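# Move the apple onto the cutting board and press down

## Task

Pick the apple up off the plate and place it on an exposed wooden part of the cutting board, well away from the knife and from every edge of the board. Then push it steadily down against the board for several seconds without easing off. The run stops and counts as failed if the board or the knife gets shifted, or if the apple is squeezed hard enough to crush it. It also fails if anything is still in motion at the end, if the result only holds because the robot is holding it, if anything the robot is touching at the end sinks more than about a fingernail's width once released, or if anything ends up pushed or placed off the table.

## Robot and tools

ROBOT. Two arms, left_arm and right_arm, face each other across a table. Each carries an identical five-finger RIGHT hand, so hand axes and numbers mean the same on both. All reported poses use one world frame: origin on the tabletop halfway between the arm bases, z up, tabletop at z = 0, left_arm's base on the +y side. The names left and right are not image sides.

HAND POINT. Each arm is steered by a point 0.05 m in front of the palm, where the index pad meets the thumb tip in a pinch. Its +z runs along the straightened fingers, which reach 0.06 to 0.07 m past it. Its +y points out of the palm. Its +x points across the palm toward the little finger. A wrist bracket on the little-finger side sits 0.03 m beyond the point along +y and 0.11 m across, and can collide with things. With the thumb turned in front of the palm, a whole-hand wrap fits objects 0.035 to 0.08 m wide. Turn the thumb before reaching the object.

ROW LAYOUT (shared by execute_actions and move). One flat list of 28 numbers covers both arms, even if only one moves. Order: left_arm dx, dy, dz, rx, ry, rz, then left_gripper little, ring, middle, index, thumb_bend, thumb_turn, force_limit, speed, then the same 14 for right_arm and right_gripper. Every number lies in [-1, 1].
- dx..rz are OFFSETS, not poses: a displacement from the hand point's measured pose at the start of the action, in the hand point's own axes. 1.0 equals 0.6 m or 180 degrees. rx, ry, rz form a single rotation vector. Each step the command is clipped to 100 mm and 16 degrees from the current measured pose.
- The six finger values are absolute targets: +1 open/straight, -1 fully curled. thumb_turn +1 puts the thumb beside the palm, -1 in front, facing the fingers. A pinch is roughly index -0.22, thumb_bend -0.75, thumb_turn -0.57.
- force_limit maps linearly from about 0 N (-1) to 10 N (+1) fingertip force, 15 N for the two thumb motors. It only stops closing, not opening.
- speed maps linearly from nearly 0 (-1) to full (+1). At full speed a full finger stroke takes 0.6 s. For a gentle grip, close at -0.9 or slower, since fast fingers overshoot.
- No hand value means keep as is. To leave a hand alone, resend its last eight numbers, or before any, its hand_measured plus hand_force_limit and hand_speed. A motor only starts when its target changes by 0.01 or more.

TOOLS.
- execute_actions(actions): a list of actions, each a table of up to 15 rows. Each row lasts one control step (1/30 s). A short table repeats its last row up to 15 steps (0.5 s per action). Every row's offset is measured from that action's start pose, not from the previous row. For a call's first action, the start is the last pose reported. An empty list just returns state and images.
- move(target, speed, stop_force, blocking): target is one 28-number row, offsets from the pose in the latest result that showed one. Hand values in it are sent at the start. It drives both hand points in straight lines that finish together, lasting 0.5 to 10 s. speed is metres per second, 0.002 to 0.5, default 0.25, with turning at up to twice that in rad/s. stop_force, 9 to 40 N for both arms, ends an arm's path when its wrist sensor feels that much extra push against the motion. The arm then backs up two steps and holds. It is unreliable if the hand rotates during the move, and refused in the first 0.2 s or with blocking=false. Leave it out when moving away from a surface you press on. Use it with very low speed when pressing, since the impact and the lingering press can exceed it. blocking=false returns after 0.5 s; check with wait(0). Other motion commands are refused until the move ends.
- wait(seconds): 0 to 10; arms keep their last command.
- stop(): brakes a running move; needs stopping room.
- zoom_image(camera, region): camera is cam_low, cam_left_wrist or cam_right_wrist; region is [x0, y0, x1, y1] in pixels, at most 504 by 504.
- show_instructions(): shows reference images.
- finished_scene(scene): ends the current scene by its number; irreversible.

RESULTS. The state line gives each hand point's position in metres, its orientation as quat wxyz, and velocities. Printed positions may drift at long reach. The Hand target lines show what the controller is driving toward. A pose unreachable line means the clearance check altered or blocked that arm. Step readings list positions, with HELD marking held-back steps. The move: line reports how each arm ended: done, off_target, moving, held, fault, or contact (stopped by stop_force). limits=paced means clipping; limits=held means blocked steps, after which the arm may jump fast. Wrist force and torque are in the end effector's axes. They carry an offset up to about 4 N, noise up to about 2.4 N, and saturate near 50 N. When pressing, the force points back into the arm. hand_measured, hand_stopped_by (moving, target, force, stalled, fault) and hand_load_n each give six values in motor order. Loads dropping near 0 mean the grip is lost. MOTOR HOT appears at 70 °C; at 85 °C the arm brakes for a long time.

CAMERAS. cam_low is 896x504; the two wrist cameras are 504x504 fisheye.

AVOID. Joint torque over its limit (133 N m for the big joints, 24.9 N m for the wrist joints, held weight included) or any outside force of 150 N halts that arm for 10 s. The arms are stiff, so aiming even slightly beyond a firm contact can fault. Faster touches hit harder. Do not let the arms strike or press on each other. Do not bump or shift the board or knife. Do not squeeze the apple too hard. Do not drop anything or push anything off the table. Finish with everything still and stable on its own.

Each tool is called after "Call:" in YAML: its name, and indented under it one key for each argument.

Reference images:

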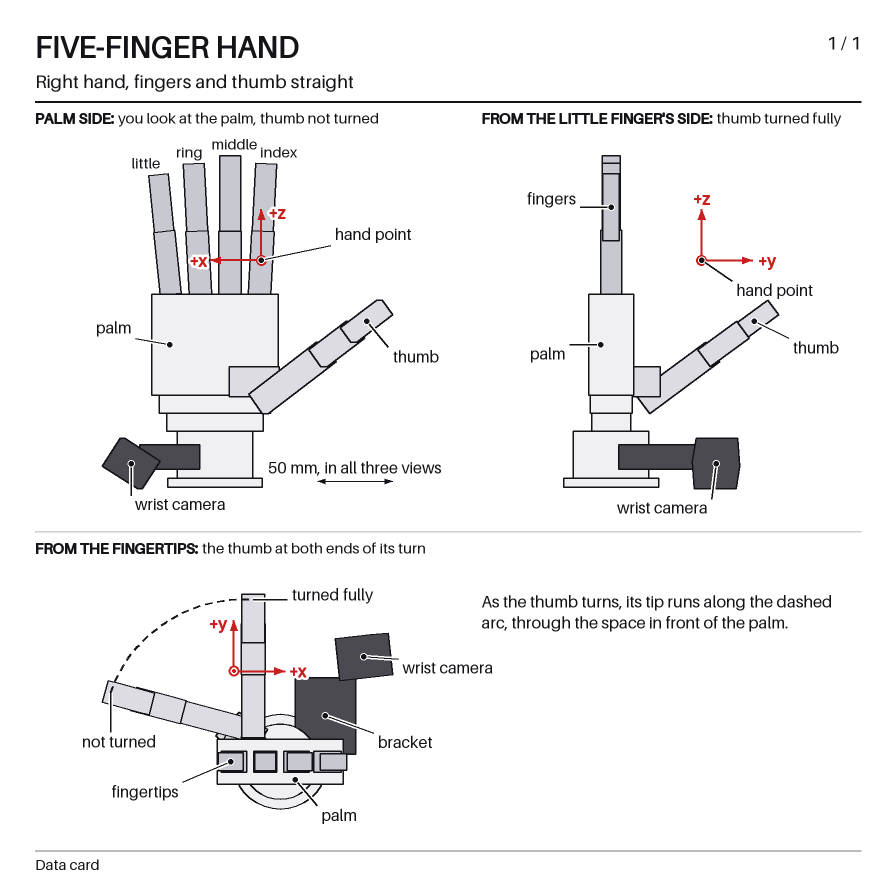

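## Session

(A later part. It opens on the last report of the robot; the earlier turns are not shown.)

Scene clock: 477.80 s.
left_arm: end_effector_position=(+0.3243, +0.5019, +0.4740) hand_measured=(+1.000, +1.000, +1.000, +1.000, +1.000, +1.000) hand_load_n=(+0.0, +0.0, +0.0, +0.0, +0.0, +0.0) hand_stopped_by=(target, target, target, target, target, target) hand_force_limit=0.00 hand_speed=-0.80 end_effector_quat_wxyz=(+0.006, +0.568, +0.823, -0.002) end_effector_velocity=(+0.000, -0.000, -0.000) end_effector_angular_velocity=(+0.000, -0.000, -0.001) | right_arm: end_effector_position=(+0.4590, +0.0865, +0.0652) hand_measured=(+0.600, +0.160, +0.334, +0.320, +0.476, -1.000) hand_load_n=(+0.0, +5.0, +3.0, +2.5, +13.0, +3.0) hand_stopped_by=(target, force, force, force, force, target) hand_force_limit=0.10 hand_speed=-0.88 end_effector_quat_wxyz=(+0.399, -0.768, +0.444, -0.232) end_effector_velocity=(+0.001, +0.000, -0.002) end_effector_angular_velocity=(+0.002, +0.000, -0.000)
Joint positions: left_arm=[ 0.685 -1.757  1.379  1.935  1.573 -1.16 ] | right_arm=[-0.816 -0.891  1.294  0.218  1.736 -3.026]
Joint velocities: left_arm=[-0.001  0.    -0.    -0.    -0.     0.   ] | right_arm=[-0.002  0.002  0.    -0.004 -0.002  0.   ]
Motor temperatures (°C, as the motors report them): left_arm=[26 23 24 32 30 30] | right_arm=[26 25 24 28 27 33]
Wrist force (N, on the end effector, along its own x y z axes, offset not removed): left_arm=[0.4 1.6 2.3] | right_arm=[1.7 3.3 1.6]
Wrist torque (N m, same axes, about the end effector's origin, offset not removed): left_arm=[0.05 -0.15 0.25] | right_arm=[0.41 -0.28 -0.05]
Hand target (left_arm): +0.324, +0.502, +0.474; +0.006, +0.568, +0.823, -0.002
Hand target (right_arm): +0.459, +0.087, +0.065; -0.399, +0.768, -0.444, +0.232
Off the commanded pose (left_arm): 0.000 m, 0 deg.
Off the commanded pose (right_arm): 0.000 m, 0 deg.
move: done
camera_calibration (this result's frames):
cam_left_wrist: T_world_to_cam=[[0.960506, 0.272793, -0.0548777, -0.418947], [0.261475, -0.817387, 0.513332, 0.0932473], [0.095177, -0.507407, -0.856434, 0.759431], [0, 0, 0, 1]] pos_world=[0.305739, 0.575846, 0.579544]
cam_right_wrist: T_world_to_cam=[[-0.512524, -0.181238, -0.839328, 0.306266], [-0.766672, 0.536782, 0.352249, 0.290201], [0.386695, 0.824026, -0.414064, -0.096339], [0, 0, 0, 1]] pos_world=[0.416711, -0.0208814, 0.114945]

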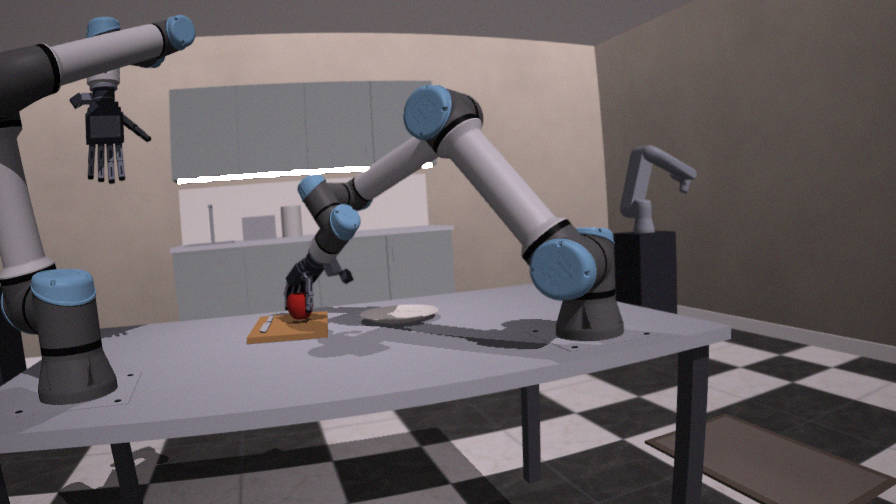

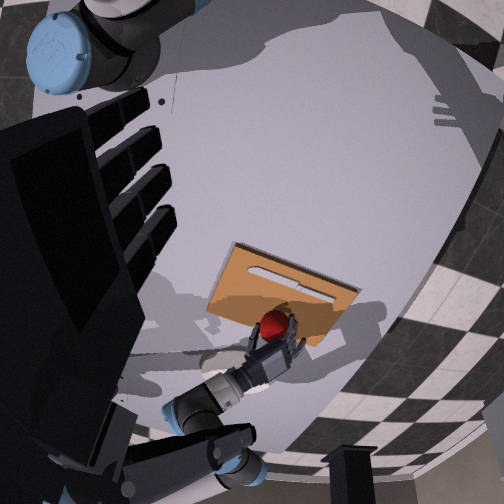

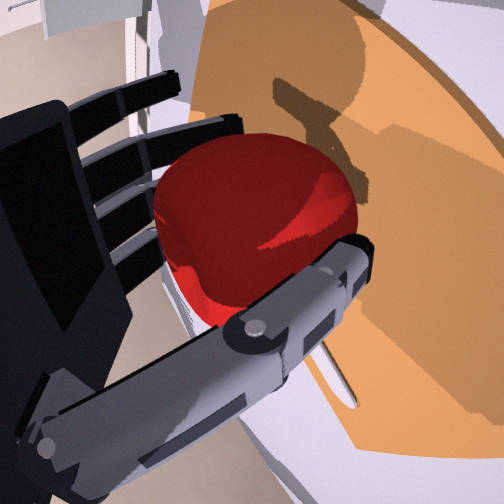

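Call:
move:
  target: [0,0,0,0,0,0, 1,1,1,1,1,1,0,-0.8, 0,0.0300,0.0210,0,0,0, 0.6,0.1,0.1,0.1,0.1,-1,0.1,-0.88]
  speed: 0.004
  stop_force: 13

Scene clock: 498.90 s.
left_arm: end_effector_position=(+0.3243, +0.5019, +0.4740) hand_measured=(+1.000, +1.000, +1.000, +1.000, +1.000, +1.000) hand_load_n=(+0.0, +0.0, +0.0, +0.0, +0.0, +0.0) hand_stopped_by=(target, target, target, target, target, target) hand_force_limit=0.00 hand_speed=-0.80 end_effector_quat_wxyz=(+0.006, +0.568, +0.823, -0.002) end_effector_velocity=(-0.000, +0.000, +0.000) end_effector_angular_velocity=(+0.000, -0.000, -0.001) | right_arm: end_effector_position=(+0.4590, +0.0865, +0.0530) hand_measured=(+0.600, +0.160, +0.334, +0.320, +0.476, -1.000) hand_load_n=(+0.0, +5.0, +3.5, +3.0, +12.5, +1.5) hand_stopped_by=(target, force, force, force, force, target) hand_force_limit=0.10 hand_speed=-0.88 end_effector_quat_wxyz=(+0.399, -0.768, +0.444, -0.232) end_effector_velocity=(+0.000, -0.000, +0.002) end_effector_angular_velocity=(-0.001, +0.001, -0.001)
Joint positions: left_arm=[ 0.685 -1.757  1.379  1.935  1.573 -1.16 ] | right_arm=[-0.816 -0.879  1.307  0.193  1.736 -3.026]
Joint velocities: left_arm=[-0. -0.  0.  0. -0.  0.] | right_arm=[-0.    -0.001 -0.003  0.006  0.001  0.   ]
Motor temperatures (°C, as the motors report them): left_arm=[26 23 24 32 30 30] | right_arm=[26 25 24 28 27 33]
Wrist force (N, on the end effector, along its own x y z axes, offset not removed): left_arm=[0.5 0.4 -0.9] | right_arm=[2.9 -9.4 -8.2]
Wrist torque (N m, same axes, about the end effector's origin, offset not removed): left_arm=[0.26 -0.07 0.08] | right_arm=[0.39 0.17 -0.40]
Hand target (left_arm): +0.324, +0.502, +0.474; +0.006, +0.568, +0.823, -0.002
Hand target (right_arm): +0.459, +0.087, +0.053; -0.399, +0.768, -0.444, +0.232
Off the commanded pose (left_arm): 0.000 m, 0 deg.
Off the commanded pose (right_arm): 0.010 m, 0 deg.
move: contact (right_arm)
camera_calibration (this result's frames):
cam_left_wrist: T_world_to_cam=[[0.960506, 0.272793, -0.0548775, -0.418947], [0.261475, -0.817387, 0.513331, 0.0932475], [0.0951771, -0.507407, -0.856434, 0.759431], [0, 0, 0, 1]] pos_world=[0.305739, 0.575846, 0.579544]
cam_right_wrist: T_world_to_cam=[[-0.512384, -0.181146, -0.839434, 0.29601], [-0.76674, 0.536722, 0.352191, 0.294572], [0.386745, 0.824085, -0.4139, -0.101473], [0, 0, 0, 1]] pos_world=[0.416775, -0.0208604, 0.102735]

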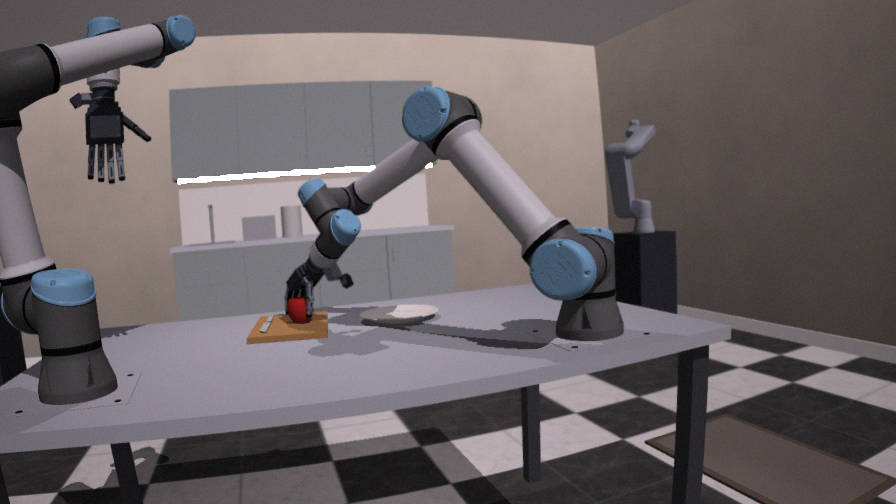

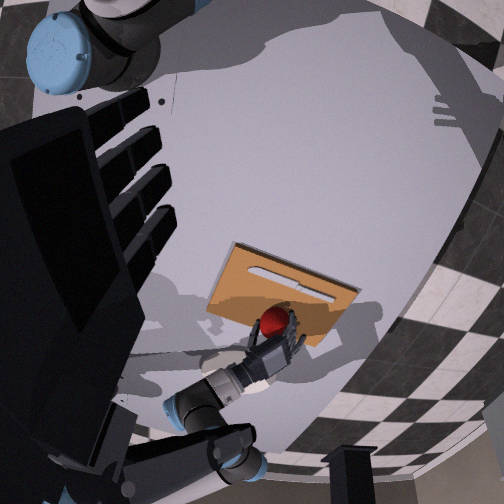

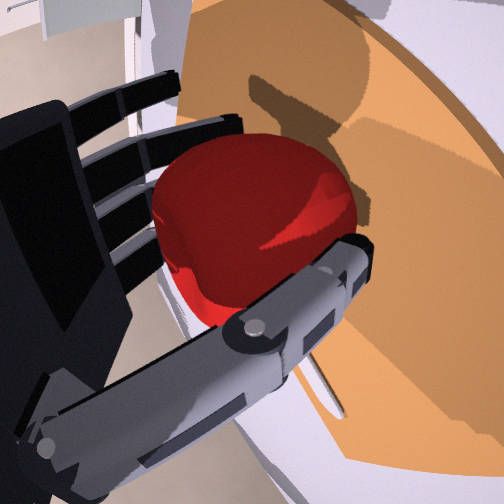

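Call:
wait:
  seconds: 1

Scene clock: 507.87 s.
left_arm: end_effector_position=(+0.3243, +0.5019, +0.4740) hand_measured=(+1.000, +1.000, +1.000, +1.000, +1.000, +1.000) hand_load_n=(+0.0, +0.0, +0.0, +0.0, +0.0, +0.0) hand_stopped_by=(target, target, target, target, target, target) hand_force_limit=0.00 hand_speed=-0.80 end_effector_quat_wxyz=(+0.006, +0.568, +0.823, -0.002) end_effector_velocity=(+0.000, -0.000, +0.000) end_effector_angular_velocity=(-0.000, -0.001, -0.000) | right_arm: end_effector_position=(+0.4590, +0.0865, +0.0533) hand_measured=(+0.600, +0.160, +0.334, +0.320, +0.476, -1.000) hand_load_n=(+0.0, +5.0, +3.5, +3.0, +12.5, +2.0) hand_stopped_by=(target, force, force, force, force, target) hand_force_limit=0.10 hand_speed=-0.88 end_effector_quat_wxyz=(+0.399, -0.768, +0.444, -0.232) end_effector_velocity=(-0.000, +0.001, +0.000) end_effector_angular_velocity=(+0.000, -0.001, +0.001)
Joint positions: left_arm=[ 0.685 -1.757  1.379  1.935  1.573 -1.16 ] | right_arm=[-0.816 -0.879  1.306  0.193  1.736 -3.026]
Joint velocities: left_arm=[-0. -0. -0. -0. -0. -0.] | right_arm=[ 0.001 -0.    -0.    -0.001 -0.    -0.   ]
Motor temperatures (°C, as the motors report them): left_arm=[26 23 24 32 30 30] | right_arm=[26 25 24 28 27 33]
Wrist force (N, on the end effector, along its own x y z axes, offset not removed): left_arm=[0.2 -0.1 1.1] | right_arm=[3.7 -3.0 -1.1]
Wrist torque (N m, same axes, about the end effector's origin, offset not removed): left_arm=[-0.04 -0.13 0.12] | right_arm=[0.34 -0.15 -0.16]
Hand target (left_arm): +0.324, +0.502, +0.474; +0.006, +0.568, +0.823, -0.002
Hand target (right_arm): +0.459, +0.087, +0.053; -0.399, +0.768, -0.444, +0.232
Off the commanded pose (left_arm): 0.000 m, 0 deg.
Off the commanded pose (right_arm): 0.010 m, 0 deg.
wait: 1.00 s; at rest from the start
camera_calibration (this result's frames):
cam_left_wrist: T_world_to_cam=[[0.960506, 0.272793, -0.0548777, -0.418947], [0.261475, -0.817387, 0.513332, 0.0932474], [0.095177, -0.507407, -0.856434, 0.759431], [0, 0, 0, 1]] pos_world=[0.305739, 0.575846, 0.579544]
cam_right_wrist: T_world_to_cam=[[-0.51237, -0.181131, -0.839445, 0.296294], [-0.766757, 0.536694, 0.352199, 0.294456], [0.386731, 0.824106, -0.413869, -0.101336], [0, 0, 0, 1]] pos_world=[0.416778, -0.0208528, 0.103076]

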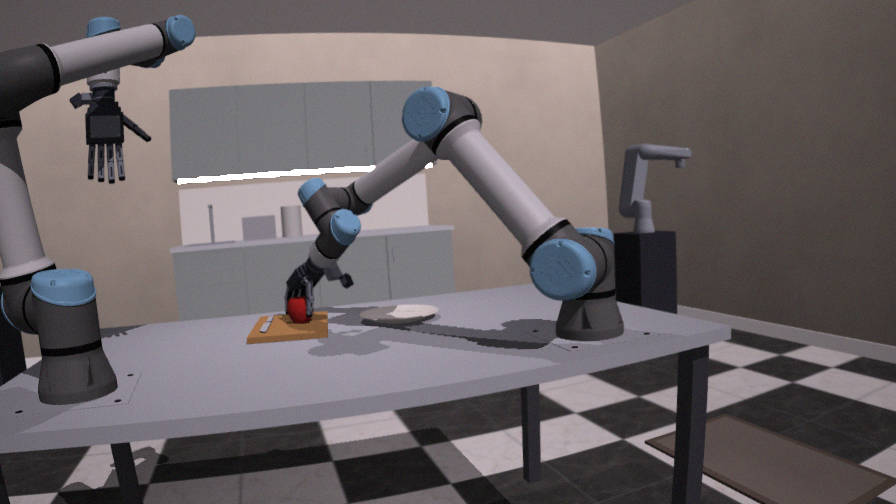

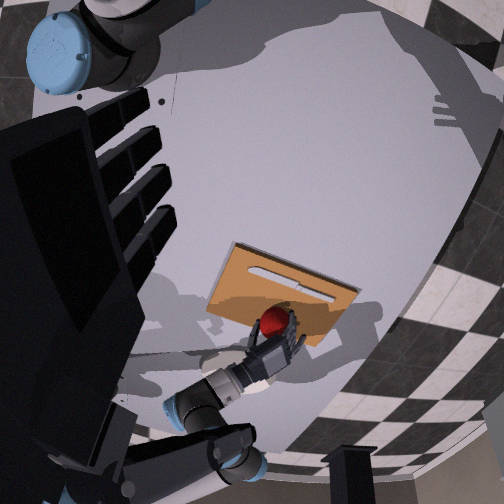

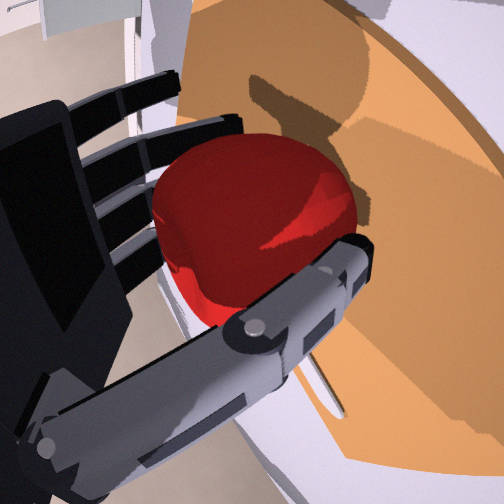

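Call:
execute_actions:
  actions:
    - [[0,0,0,0,0,0, 1,1,1,1,1,1,0,-0.8, 0,0.00055,0.00038,0,0,0, 0.6,0.1,0.1,0.1,0.1,-1,0.1,-0.88]]

Call:
wait:
  seconds: 1

Scene clock: 526.40 s.
left_arm: end_effector_position=(+0.3243, +0.5019, +0.4740) hand_measured=(+1.000, +1.000, +1.000, +1.000, +1.000, +1.000) hand_load_n=(+0.0, +0.0, +0.0, +0.0, +0.0, +0.0) hand_stopped_by=(target, target, target, target, target, target) hand_force_limit=0.00 hand_speed=-0.80 end_effector_quat_wxyz=(+0.006, +0.568, +0.823, -0.002) end_effector_velocity=(-0.000, -0.000, +0.000) end_effector_angular_velocity=(-0.000, -0.000, -0.001) | right_arm: end_effector_position=(+0.4591, +0.0866, +0.0530) hand_measured=(+0.600, +0.160, +0.334, +0.320, +0.476, -1.000) hand_load_n=(+0.0, +4.5, +3.5, +3.0, +12.5, +2.0) hand_stopped_by=(target, force, force, force, force, target) hand_force_limit=0.10 hand_speed=-0.88 end_effector_quat_wxyz=(+0.399, -0.768, +0.444, -0.232) end_effector_velocity=(-0.001, -0.000, -0.001) end_effector_angular_velocity=(-0.001, +0.001, +0.000)
Joint positions: left_arm=[ 0.685 -1.757  1.379  1.935  1.573 -1.16 ] | right_arm=[-0.816 -0.879  1.307  0.193  1.736 -3.026]
Joint velocities: left_arm=[-0.001 -0.    -0.    -0.    -0.     0.001] | right_arm=[ 0.001  0.     0.001  0.     0.001 -0.   ]
Motor temperatures (°C, as the motors report them): left_arm=[26 23 24 32 30 30] | right_arm=[26 25 24 28 27 33]
Wrist force (N, on the end effector, along its own x y z axes, offset not removed): left_arm=[0.1 1.3 0.3] | right_arm=[1.8 -7.6 -7.2]
Wrist torque (N m, same axes, about the end effector's origin, offset not removed): left_arm=[0.34 -0.13 0.19] | right_arm=[0.39 0.20 -0.31]
Hand target (left_arm): +0.324, +0.502, +0.474; +0.006, +0.568, +0.823, -0.002
Hand target (right_arm): +0.459, +0.087, +0.053; -0.399, +0.768, -0.444, +0.232
Off the commanded pose (left_arm): 0.000 m, 0 deg.
Off the commanded pose (right_arm): 0.000 m, 0 deg.
Step readings (end_effector_position):
0: left_arm (+0.3243, +0.5019, +0.4740) | right_arm (+0.4590, +0.0865, +0.0533)
1: left_arm (+0.3243, +0.5019, +0.4740) | right_arm (+0.4590, +0.0865, +0.0533)
2: left_arm (+0.3243, +0.5019, +0.4740) | right_arm (+0.4591, +0.0866, +0.0533)
4: left_arm (+0.3243, +0.5019, +0.4740) | right_arm (+0.4591, +0.0866, +0.0534)
8: left_arm (+0.3243, +0.5019, +0.4740) | right_arm (+0.4591, +0.0866, +0.0532)
15: end_effector_position above
camera_calibration (this result's frames):
cam_left_wrist: T_world_to_cam=[[0.960506, 0.272793, -0.0548776, -0.418947], [0.261474, -0.817387, 0.513332, 0.0932475], [0.095177, -0.507407, -0.856434, 0.759431], [0, 0, 0, 1]] pos_world=[0.305739, 0.575846, 0.579544]
cam_right_wrist: T_world_to_cam=[[-0.512268, -0.181038, -0.839528, 0.296005], [-0.766807, 0.53664, 0.352172, 0.294593], [0.386768, 0.824162, -0.413724, -0.101516], [0, 0, 0, 1]] pos_world=[0.416793, -0.0208364, 0.102757]

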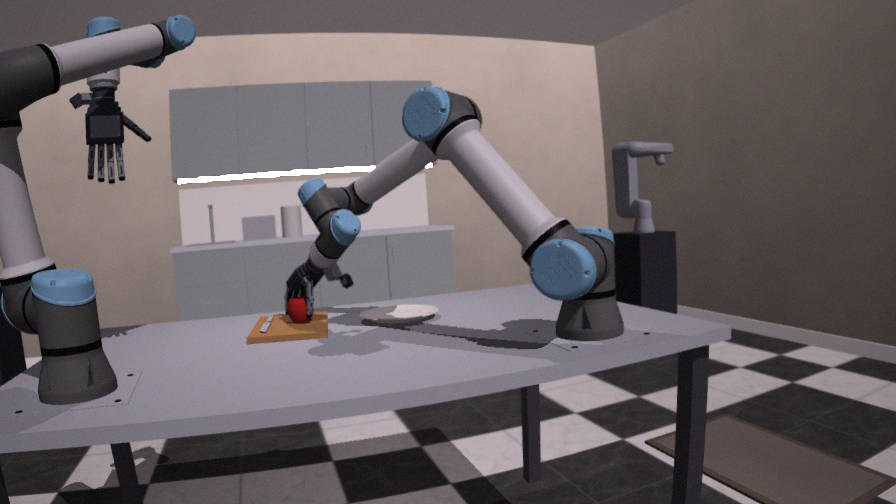

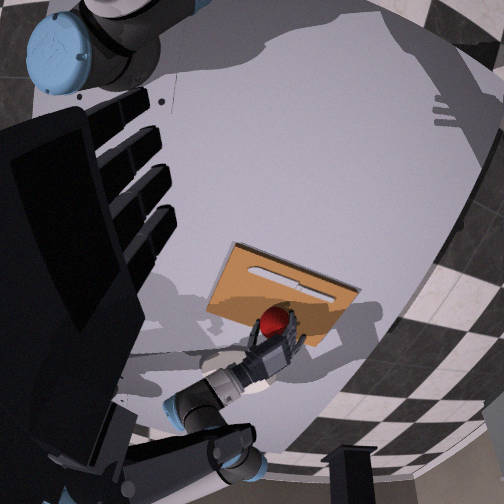

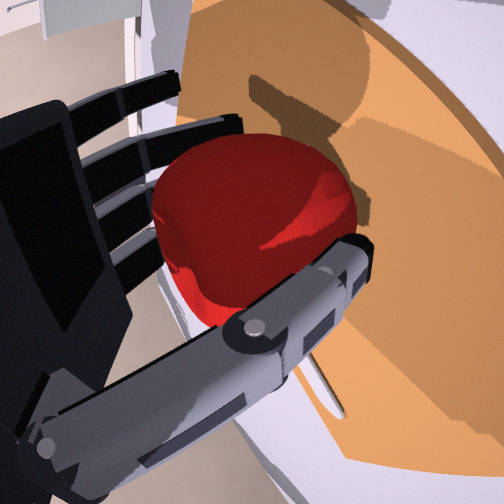

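Scene clock: 527.40 s.
left_arm: end_effector_position=(+0.3243, +0.5019, +0.4740) hand_measured=(+1.000, +1.000, +1.000, +1.000, +1.000, +1.000) hand_load_n=(+0.0, +0.0, +0.0, +0.0, +0.0, +0.0) hand_stopped_by=(target, target, target, target, target, target) hand_force_limit=0.00 hand_speed=-0.80 end_effector_quat_wxyz=(+0.006, +0.568, +0.823, -0.002) end_effector_velocity=(+0.000, +0.000, +0.000) end_effector_angular_velocity=(-0.001, -0.001, +0.001) | right_arm: end_effector_position=(+0.4590, +0.0866, +0.0529) hand_measured=(+0.600, +0.160, +0.334, +0.320, +0.476, -1.000) hand_load_n=(+0.0, +5.0, +3.5, +3.0, +12.5, +2.0) hand_stopped_by=(target, force, force, force, force, target) hand_force_limit=0.10 hand_speed=-0.88 end_effector_quat_wxyz=(+0.399, -0.768, +0.444, -0.232) end_effector_velocity=(-0.000, +0.000, -0.000) end_effector_angular_velocity=(+0.000, +0.000, +0.001)
Joint positions: left_arm=[ 0.685 -1.757  1.379  1.935  1.573 -1.16 ] | right_arm=[-0.816 -0.879  1.307  0.193  1.736 -3.026]
Joint velocities: left_arm=[ 0.001 -0.    -0.    -0.001 -0.     0.   ] | right_arm=[ 0.    -0.     0.    -0.    -0.001 -0.   ]
Motor temperatures (°C, as the motors report them): left_arm=[26 23 24 32 30 30] | right_arm=[26 25 24 28 27 33]
Wrist force (N, on the end effector, along its own x y z axes, offset not removed): left_arm=[-0.7 -1.4 0.0] | right_arm=[2.6 -11.2 -9.9]
Wrist torque (N m, same axes, about the end effector's origin, offset not removed): left_arm=[-0.16 0.03 0.17] | right_arm=[0.29 0.23 -0.35]
Hand target (left_arm): +0.324, +0.502, +0.474; +0.006, +0.568, +0.823, -0.002
Hand target (right_arm): +0.459, +0.087, +0.053; -0.399, +0.768, -0.444, +0.232
Off the commanded pose (left_arm): 0.000 m, 0 deg.
Off the commanded pose (right_arm): 0.000 m, 0 deg.
wait: 1.00 s; at rest by 0.17 s
camera_calibration (this result's frames):
cam_left_wrist: T_world_to_cam=[[0.960506, 0.272793, -0.0548773, -0.418947], [0.261474, -0.817387, 0.513332, 0.0932475], [0.0951772, -0.507407, -0.856434, 0.759431], [0, 0, 0, 1]] pos_world=[0.305739, 0.575846, 0.579544]
cam_right_wrist: T_world_to_cam=[[-0.512355, -0.181115, -0.839458, 0.295955], [-0.76677, 0.536672, 0.352202, 0.2946], [0.386725, 0.824124, -0.41384, -0.101508], [0, 0, 0, 1]] pos_world=[0.41678, -0.0208472, 0.102675]

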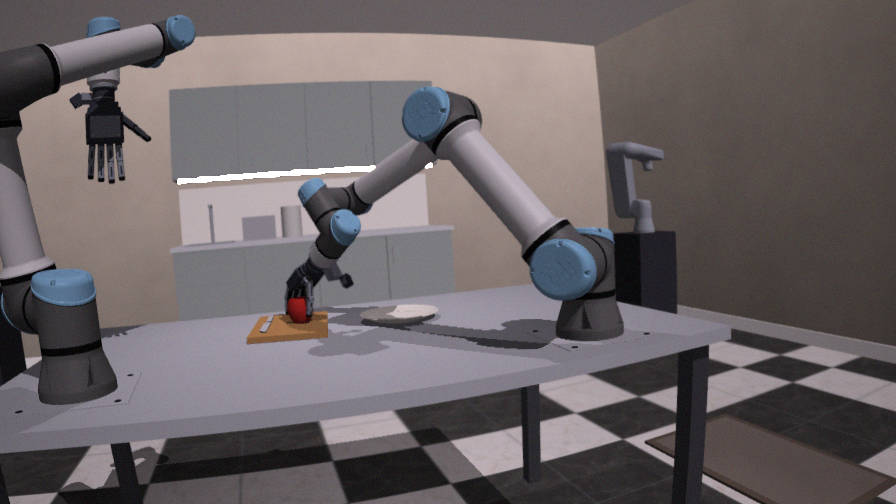

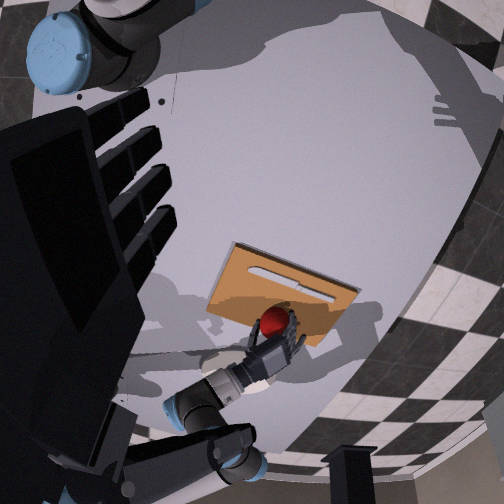

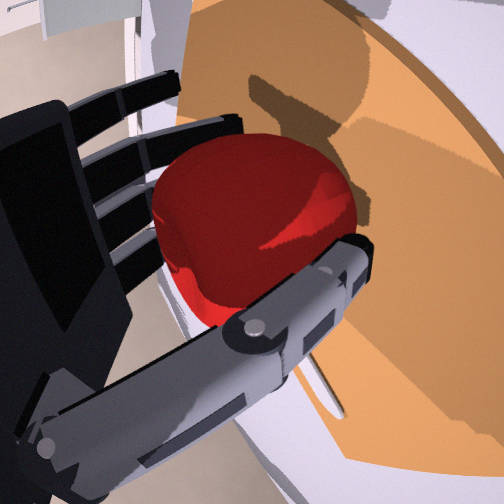

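Call:
wait:
  seconds: 2

Scene clock: 537.83 s.
left_arm: end_effector_position=(+0.3243, +0.5019, +0.4740) hand_measured=(+1.000, +1.000, +1.000, +1.000, +1.000, +1.000) hand_load_n=(+0.0, +0.0, +0.0, +0.0, +0.0, +0.0) hand_stopped_by=(target, target, target, target, target, target) hand_force_limit=0.00 hand_speed=-0.80 end_effector_quat_wxyz=(+0.006, +0.568, +0.823, -0.002) end_effector_velocity=(+0.000, +0.000, -0.000) end_effector_angular_velocity=(+0.000, -0.000, +0.000) | right_arm: end_effector_position=(+0.4590, +0.0865, +0.0529) hand_measured=(+0.600, +0.160, +0.334, +0.320, +0.476, -1.000) hand_load_n=(+0.0, +5.0, +3.5, +3.0, +12.5, +2.0) hand_stopped_by=(target, force, force, force, force, target) hand_force_limit=0.10 hand_speed=-0.88 end_effector_quat_wxyz=(+0.399, -0.768, +0.444, -0.232) end_effector_velocity=(-0.001, +0.001, +0.000) end_effector_angular_velocity=(-0.000, +0.000, +0.002)
Joint positions: left_arm=[ 0.685 -1.757  1.379  1.935  1.573 -1.16 ] | right_arm=[-0.816 -0.879  1.307  0.193  1.736 -3.026]
Joint velocities: left_arm=[ 0.  0.  0. -0. -0. -0.] | right_arm=[ 0.001 -0.    -0.     0.    -0.001 -0.001]
Motor temperatures (°C, as the motors report them): left_arm=[26 23 24 32 30 30] | right_arm=[26 25 24 28 27 33]
Wrist force (N, on the end effector, along its own x y z axes, offset not removed): left_arm=[1.5 -3.4 -0.3] | right_arm=[3.7 -9.1 -9.5]
Wrist torque (N m, same axes, about the end effector's origin, offset not removed): left_arm=[-0.44 -0.30 0.05] | right_arm=[0.51 0.01 -0.29]
Hand target (left_arm): +0.324, +0.502, +0.474; +0.006, +0.568, +0.823, -0.002
Hand target (right_arm): +0.459, +0.087, +0.053; -0.399, +0.768, -0.444, +0.232
Off the commanded pose (left_arm): 0.000 m, 0 deg.
Off the commanded pose (right_arm): 0.000 m, 0 deg.
wait: 2.00 s; at rest from the start
camera_calibration (this result's frames):
cam_left_wrist: T_world_to_cam=[[0.960506, 0.272793, -0.0548776, -0.418947], [0.261474, -0.817387, 0.513332, 0.0932476], [0.0951769, -0.507407, -0.856434, 0.759431], [0, 0, 0, 1]] pos_world=[0.305739, 0.575846, 0.579544]
cam_right_wrist: T_world_to_cam=[[-0.51237, -0.181131, -0.839445, 0.295956], [-0.766756, 0.536695, 0.352198, 0.294597], [0.386732, 0.824106, -0.41387, -0.101501], [0, 0, 0, 1]] pos_world=[0.416777, -0.0208543, 0.102674]

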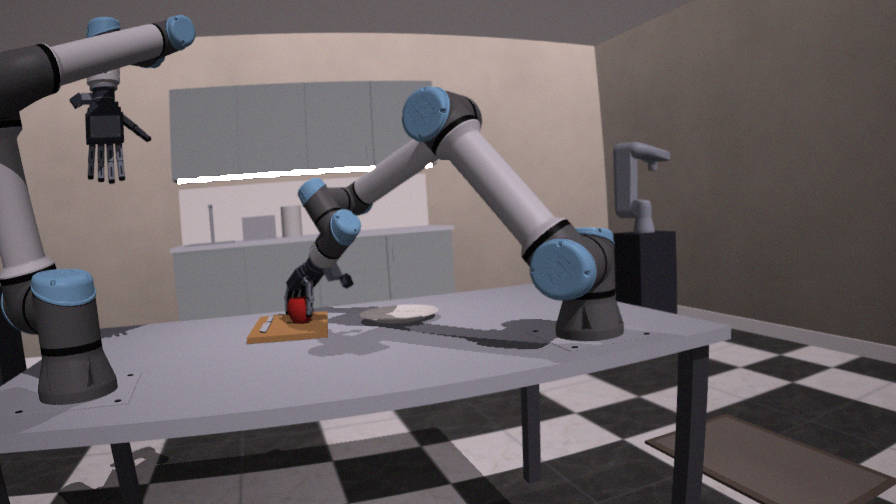

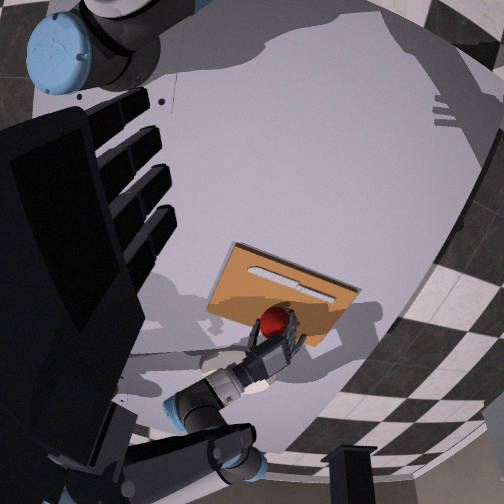

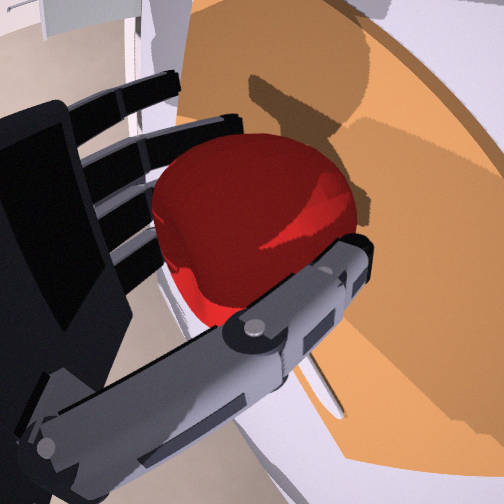

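Call:
execute_actions:
  actions:
    - [[0,0,0,0,0,0, 1,1,1,1,1,1,0,-0.8, 0,0.00030,0.00021,0,0,0, 0.6,0.1,0.1,0.1,0.1,-1,0.1,-0.88]]

Call:
wait:
  seconds: 1.5

Scene clock: 549.53 s.
left_arm: end_effector_position=(+0.3243, +0.5019, +0.4740) hand_measured=(+1.000, +1.000, +1.000, +1.000, +1.000, +1.000) hand_load_n=(+0.0, +0.0, +0.0, +0.0, +0.0, +0.0) hand_stopped_by=(target, target, target, target, target, target) hand_force_limit=0.00 hand_speed=-0.80 end_effector_quat_wxyz=(+0.006, +0.568, +0.823, -0.002) end_effector_velocity=(-0.000, -0.000, -0.000) end_effector_angular_velocity=(+0.000, +0.001, -0.000) | right_arm: end_effector_position=(+0.4590, +0.0865, +0.0527) hand_measured=(+0.600, +0.160, +0.334, +0.320, +0.476, -1.000) hand_load_n=(+0.0, +4.5, +3.5, +3.0, +12.0, +1.5) hand_stopped_by=(target, force, force, force, force, target) hand_force_limit=0.10 hand_speed=-0.88 end_effector_quat_wxyz=(+0.399, -0.768, +0.444, -0.232) end_effector_velocity=(+0.000, -0.000, -0.000) end_effector_angular_velocity=(-0.000, -0.000, -0.002)
Joint positions: left_arm=[ 0.685 -1.757  1.379  1.935  1.573 -1.16 ] | right_arm=[-0.816 -0.878  1.307  0.192  1.736 -3.026]
Joint velocities: left_arm=[-0.  0.  0.  0.  0. -0.] | right_arm=[ 0.     0.     0.    -0.     0.002  0.001]
Motor temperatures (°C, as the motors report them): left_arm=[26 23 24 32 30 30] | right_arm=[26 25 24 28 27 33]
Wrist force (N, on the end effector, along its own x y z axes, offset not removed): left_arm=[-0.9 2.5 2.8] | right_arm=[3.3 -11.1 -9.9]
Wrist torque (N m, same axes, about the end effector's origin, offset not removed): left_arm=[0.20 -0.12 -0.15] | right_arm=[0.43 0.12 -0.28]
Hand target (left_arm): +0.324, +0.502, +0.474; +0.006, +0.568, +0.823, -0.002
Hand target (right_arm): +0.459, +0.087, +0.053; -0.399, +0.768, -0.444, +0.232
Off the commanded pose (left_arm): 0.000 m, 0 deg.
Off the commanded pose (right_arm): 0.000 m, 0 deg.
Step readings (end_effector_position):
0: left_arm (+0.3243, +0.5019, +0.4740) | right_arm (+0.4590, +0.0865, +0.0529)
1: left_arm (+0.3243, +0.5019, +0.4740) | right_arm (+0.4590, +0.0865, +0.0529)
2: left_arm (+0.3243, +0.5019, +0.4740) | right_arm (+0.4590, +0.0865, +0.0529)
4: left_arm (+0.3243, +0.5019, +0.4740) | right_arm (+0.4590, +0.0865, +0.0528)
8: left_arm (+0.3243, +0.5019, +0.4740) | right_arm (+0.4590, +0.0865, +0.0527)
15: end_effector_position above
camera_calibration (this result's frames):
cam_left_wrist: T_world_to_cam=[[0.960506, 0.272793, -0.0548777, -0.418947], [0.261475, -0.817387, 0.513332, 0.0932475], [0.095177, -0.507407, -0.856434, 0.759431], [0, 0, 0, 1]] pos_world=[0.305739, 0.575846, 0.579544]
cam_right_wrist: T_world_to_cam=[[-0.512384, -0.181143, -0.839434, 0.295778], [-0.766749, 0.536704, 0.352201, 0.294667], [0.386729, 0.824097, -0.41389, -0.10158], [0, 0, 0, 1]] pos_world=[0.416772, -0.0208589, 0.102461]

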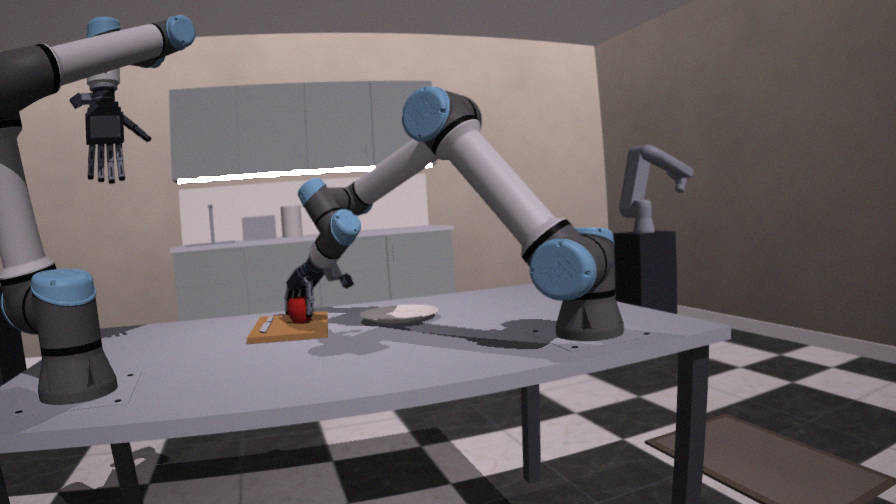

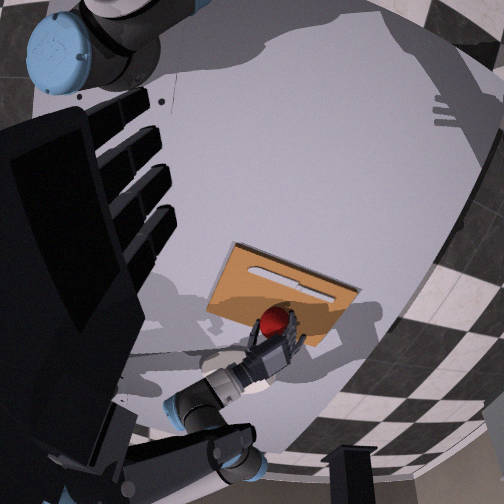

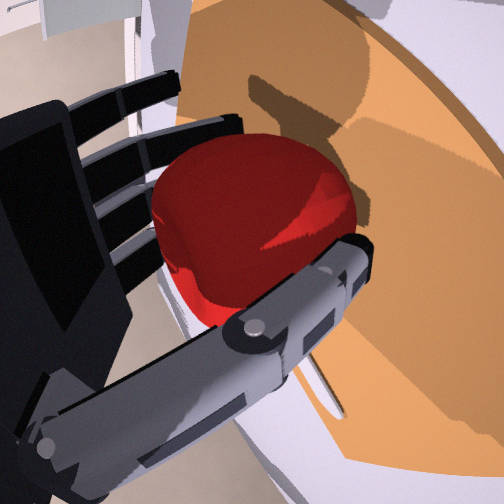

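Scene clock: 551.03 s.
left_arm: end_effector_position=(+0.3243, +0.5019, +0.4740) hand_measured=(+1.000, +1.000, +1.000, +1.000, +1.000, +1.000) hand_load_n=(+0.0, +0.0, +0.0, +0.0, +0.0, +0.0) hand_stopped_by=(target, target, target, target, target, target) hand_force_limit=0.00 hand_speed=-0.80 end_effector_quat_wxyz=(+0.006, +0.568, +0.823, -0.002) end_effector_velocity=(+0.000, -0.000, -0.000) end_effector_angular_velocity=(-0.001, -0.000, -0.000) | right_arm: end_effector_position=(+0.4590, +0.0865, +0.0527) hand_measured=(+0.600, +0.160, +0.334, +0.320, +0.476, -1.000) hand_load_n=(+0.0, +4.5, +3.5, +3.0, +12.0, +1.5) hand_stopped_by=(target, force, force, force, force, target) hand_force_limit=0.10 hand_speed=-0.88 end_effector_quat_wxyz=(+0.399, -0.768, +0.444, -0.232) end_effector_velocity=(+0.000, -0.000, +0.000) end_effector_angular_velocity=(+0.000, +0.000, +0.000)
Joint positions: left_arm=[ 0.685 -1.757  1.379  1.935  1.573 -1.16 ] | right_arm=[-0.816 -0.878  1.307  0.192  1.736 -3.026]
Joint velocities: left_arm=[ 0.    -0.     0.    -0.001  0.     0.   ] | right_arm=[-0.001 -0.    -0.     0.    -0.001 -0.   ]
Motor temperatures (°C, as the motors report them): left_arm=[26 23 24 32 30 30] | right_arm=[26 25 24 28 27 33]
Wrist force (N, on the end effector, along its own x y z axes, offset not removed): left_arm=[-2.2 -3.6 -0.3] | right_arm=[3.9 -12.5 -9.9]
Wrist torque (N m, same axes, about the end effector's origin, offset not removed): left_arm=[-0.51 0.09 -0.19] | right_arm=[0.08 -0.04 -0.35]
Hand target (left_arm): +0.324, +0.502, +0.474; +0.006, +0.568, +0.823, -0.002
Hand target (right_arm): +0.459, +0.087, +0.053; -0.399, +0.768, -0.444, +0.232
Off the commanded pose (left_arm): 0.000 m, 0 deg.
Off the commanded pose (right_arm): 0.000 m, 0 deg.
wait: 1.50 s; at rest by 0.17 s
camera_calibration (this result's frames):
cam_left_wrist: T_world_to_cam=[[0.960506, 0.272793, -0.0548776, -0.418947], [0.261474, -0.817387, 0.513332, 0.0932475], [0.095177, -0.507407, -0.856434, 0.759431], [0, 0, 0, 1]] pos_world=[0.305739, 0.575846, 0.579544]
cam_right_wrist: T_world_to_cam=[[-0.512369, -0.181131, -0.839446, 0.295771], [-0.766755, 0.536699, 0.352195, 0.294674], [0.386736, 0.824103, -0.413871, -0.101593], [0, 0, 0, 1]] pos_world=[0.416777, -0.0208546, 0.102455]

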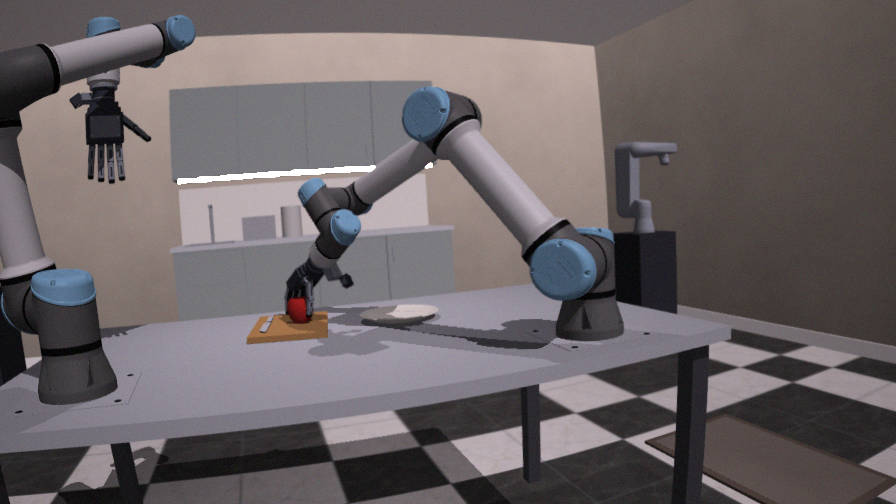

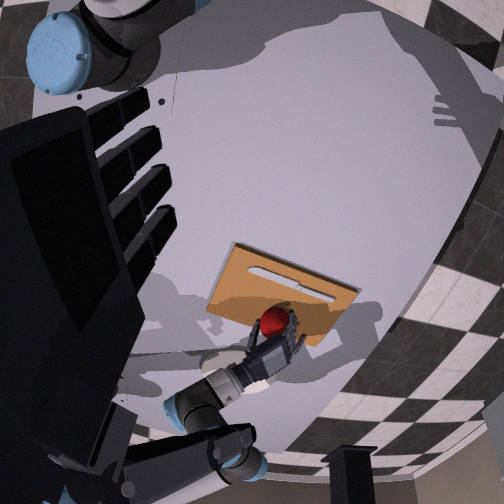

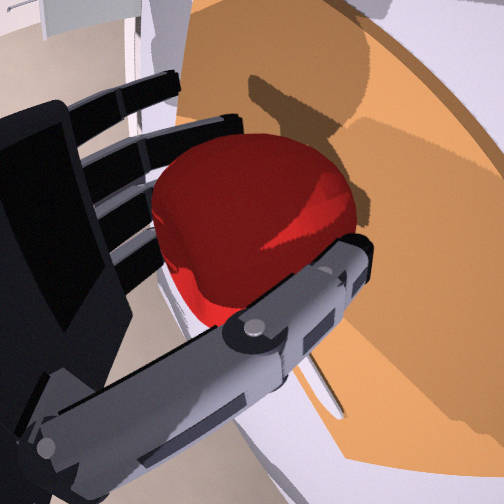

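Call:
execute_actions:
  actions:
    - [[0,0,0,0,0,0, 1,1,1,1,1,1,0,-0.8, 0,-0.00075,-0.00053,0,0,0, 0.6,0.1,0.1,0.1,0.1,-1,0.1,-0.88]]

Scene clock: 582.10 s.
left_arm: end_effector_position=(+0.3243, +0.5019, +0.4740) hand_measured=(+1.000, +1.000, +1.000, +1.000, +1.000, +1.000) hand_load_n=(+0.0, +0.0, +0.0, +0.0, +0.0, +0.0) hand_stopped_by=(target, target, target, target, target, target) hand_force_limit=0.00 hand_speed=-0.80 end_effector_quat_wxyz=(+0.006, +0.568, +0.823, -0.002) end_effector_velocity=(-0.000, +0.000, +0.000) end_effector_angular_velocity=(-0.000, +0.001, +0.001) | right_arm: end_effector_position=(+0.4590, +0.0865, +0.0532) hand_measured=(+0.600, +0.160, +0.334, +0.320, +0.476, -1.000) hand_load_n=(+0.0, +4.5, +3.5, +3.0, +12.5, +2.0) hand_stopped_by=(target, force, force, force, force, target) hand_force_limit=0.10 hand_speed=-0.88 end_effector_quat_wxyz=(+0.399, -0.768, +0.444, -0.232) end_effector_velocity=(+0.000, -0.000, +0.001) end_effector_angular_velocity=(-0.000, -0.001, -0.000)
Joint positions: left_arm=[ 0.685 -1.757  1.379  1.935  1.573 -1.16 ] | right_arm=[-0.816 -0.879  1.306  0.193  1.736 -3.026]
Joint velocities: left_arm=[ 0.001 -0.     0.     0.001  0.001  0.   ] | right_arm=[ 0.    -0.001 -0.    -0.     0.001 -0.001]
Motor temperatures (°C, as the motors report them): left_arm=[26 23 24 32 30 30] | right_arm=[26 25 24 28 27 33]
Wrist force (N, on the end effector, along its own x y z axes, offset not removed): left_arm=[1.8 1.9 1.4] | right_arm=[3.6 -4.1 -1.9]
Wrist torque (N m, same axes, about the end effector's origin, offset not removed): left_arm=[0.36 -0.47 0.29] | right_arm=[0.34 -0.24 -0.15]
Hand target (left_arm): +0.324, +0.502, +0.474; +0.006, +0.568, +0.823, -0.002
Hand target (right_arm): +0.459, +0.087, +0.053; -0.399, +0.768, -0.444, +0.232
Off the commanded pose (left_arm): 0.000 m, 0 deg.
Off the commanded pose (right_arm): 0.000 m, 0 deg.
Step readings (end_effector_position):
0: left_arm (+0.3243, +0.5019, +0.4740) | right_arm (+0.4590, +0.0865, +0.0527)
1: left_arm (+0.3243, +0.5019, +0.4740) | right_arm (+0.4590, +0.0865, +0.0527)
2: left_arm (+0.3243, +0.5019, +0.4740) | right_arm (+0.4590, +0.0865, +0.0527)
4: left_arm (+0.3243, +0.5019, +0.4740) | right_arm (+0.4590, +0.0865, +0.0527)
8: left_arm (+0.3243, +0.5019, +0.4740) | right_arm (+0.4590, +0.0865, +0.0530)
15: end_effector_position above
camera_calibration (this result's frames):
cam_left_wrist: T_world_to_cam=[[0.960506, 0.272793, -0.0548775, -0.418947], [0.261474, -0.817387, 0.513332, 0.0932474], [0.0951771, -0.507407, -0.856434, 0.759431], [0, 0, 0, 1]] pos_world=[0.305739, 0.575846, 0.579544]
cam_right_wrist: T_world_to_cam=[[-0.512473, -0.181222, -0.839363, 0.296178], [-0.766711, 0.536737, 0.352232, 0.294486], [0.386685, 0.824058, -0.414008, -0.10135], [0, 0, 0, 1]] pos_world=[0.41676, -0.0208695, 0.102914]

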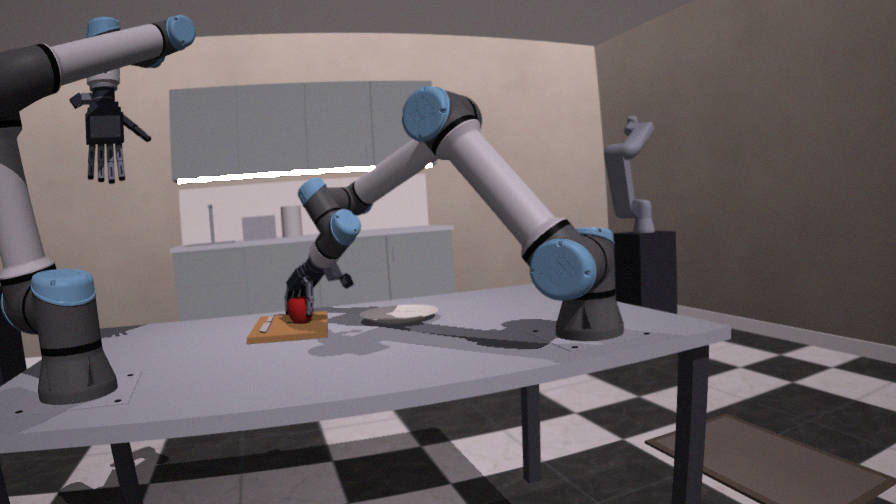

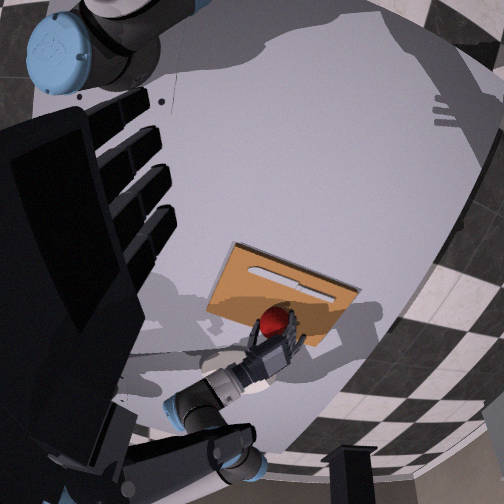

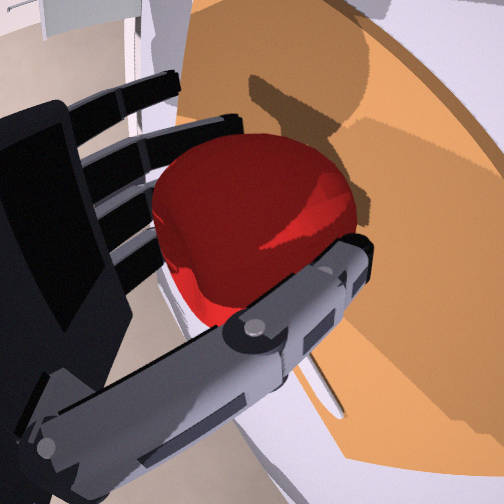

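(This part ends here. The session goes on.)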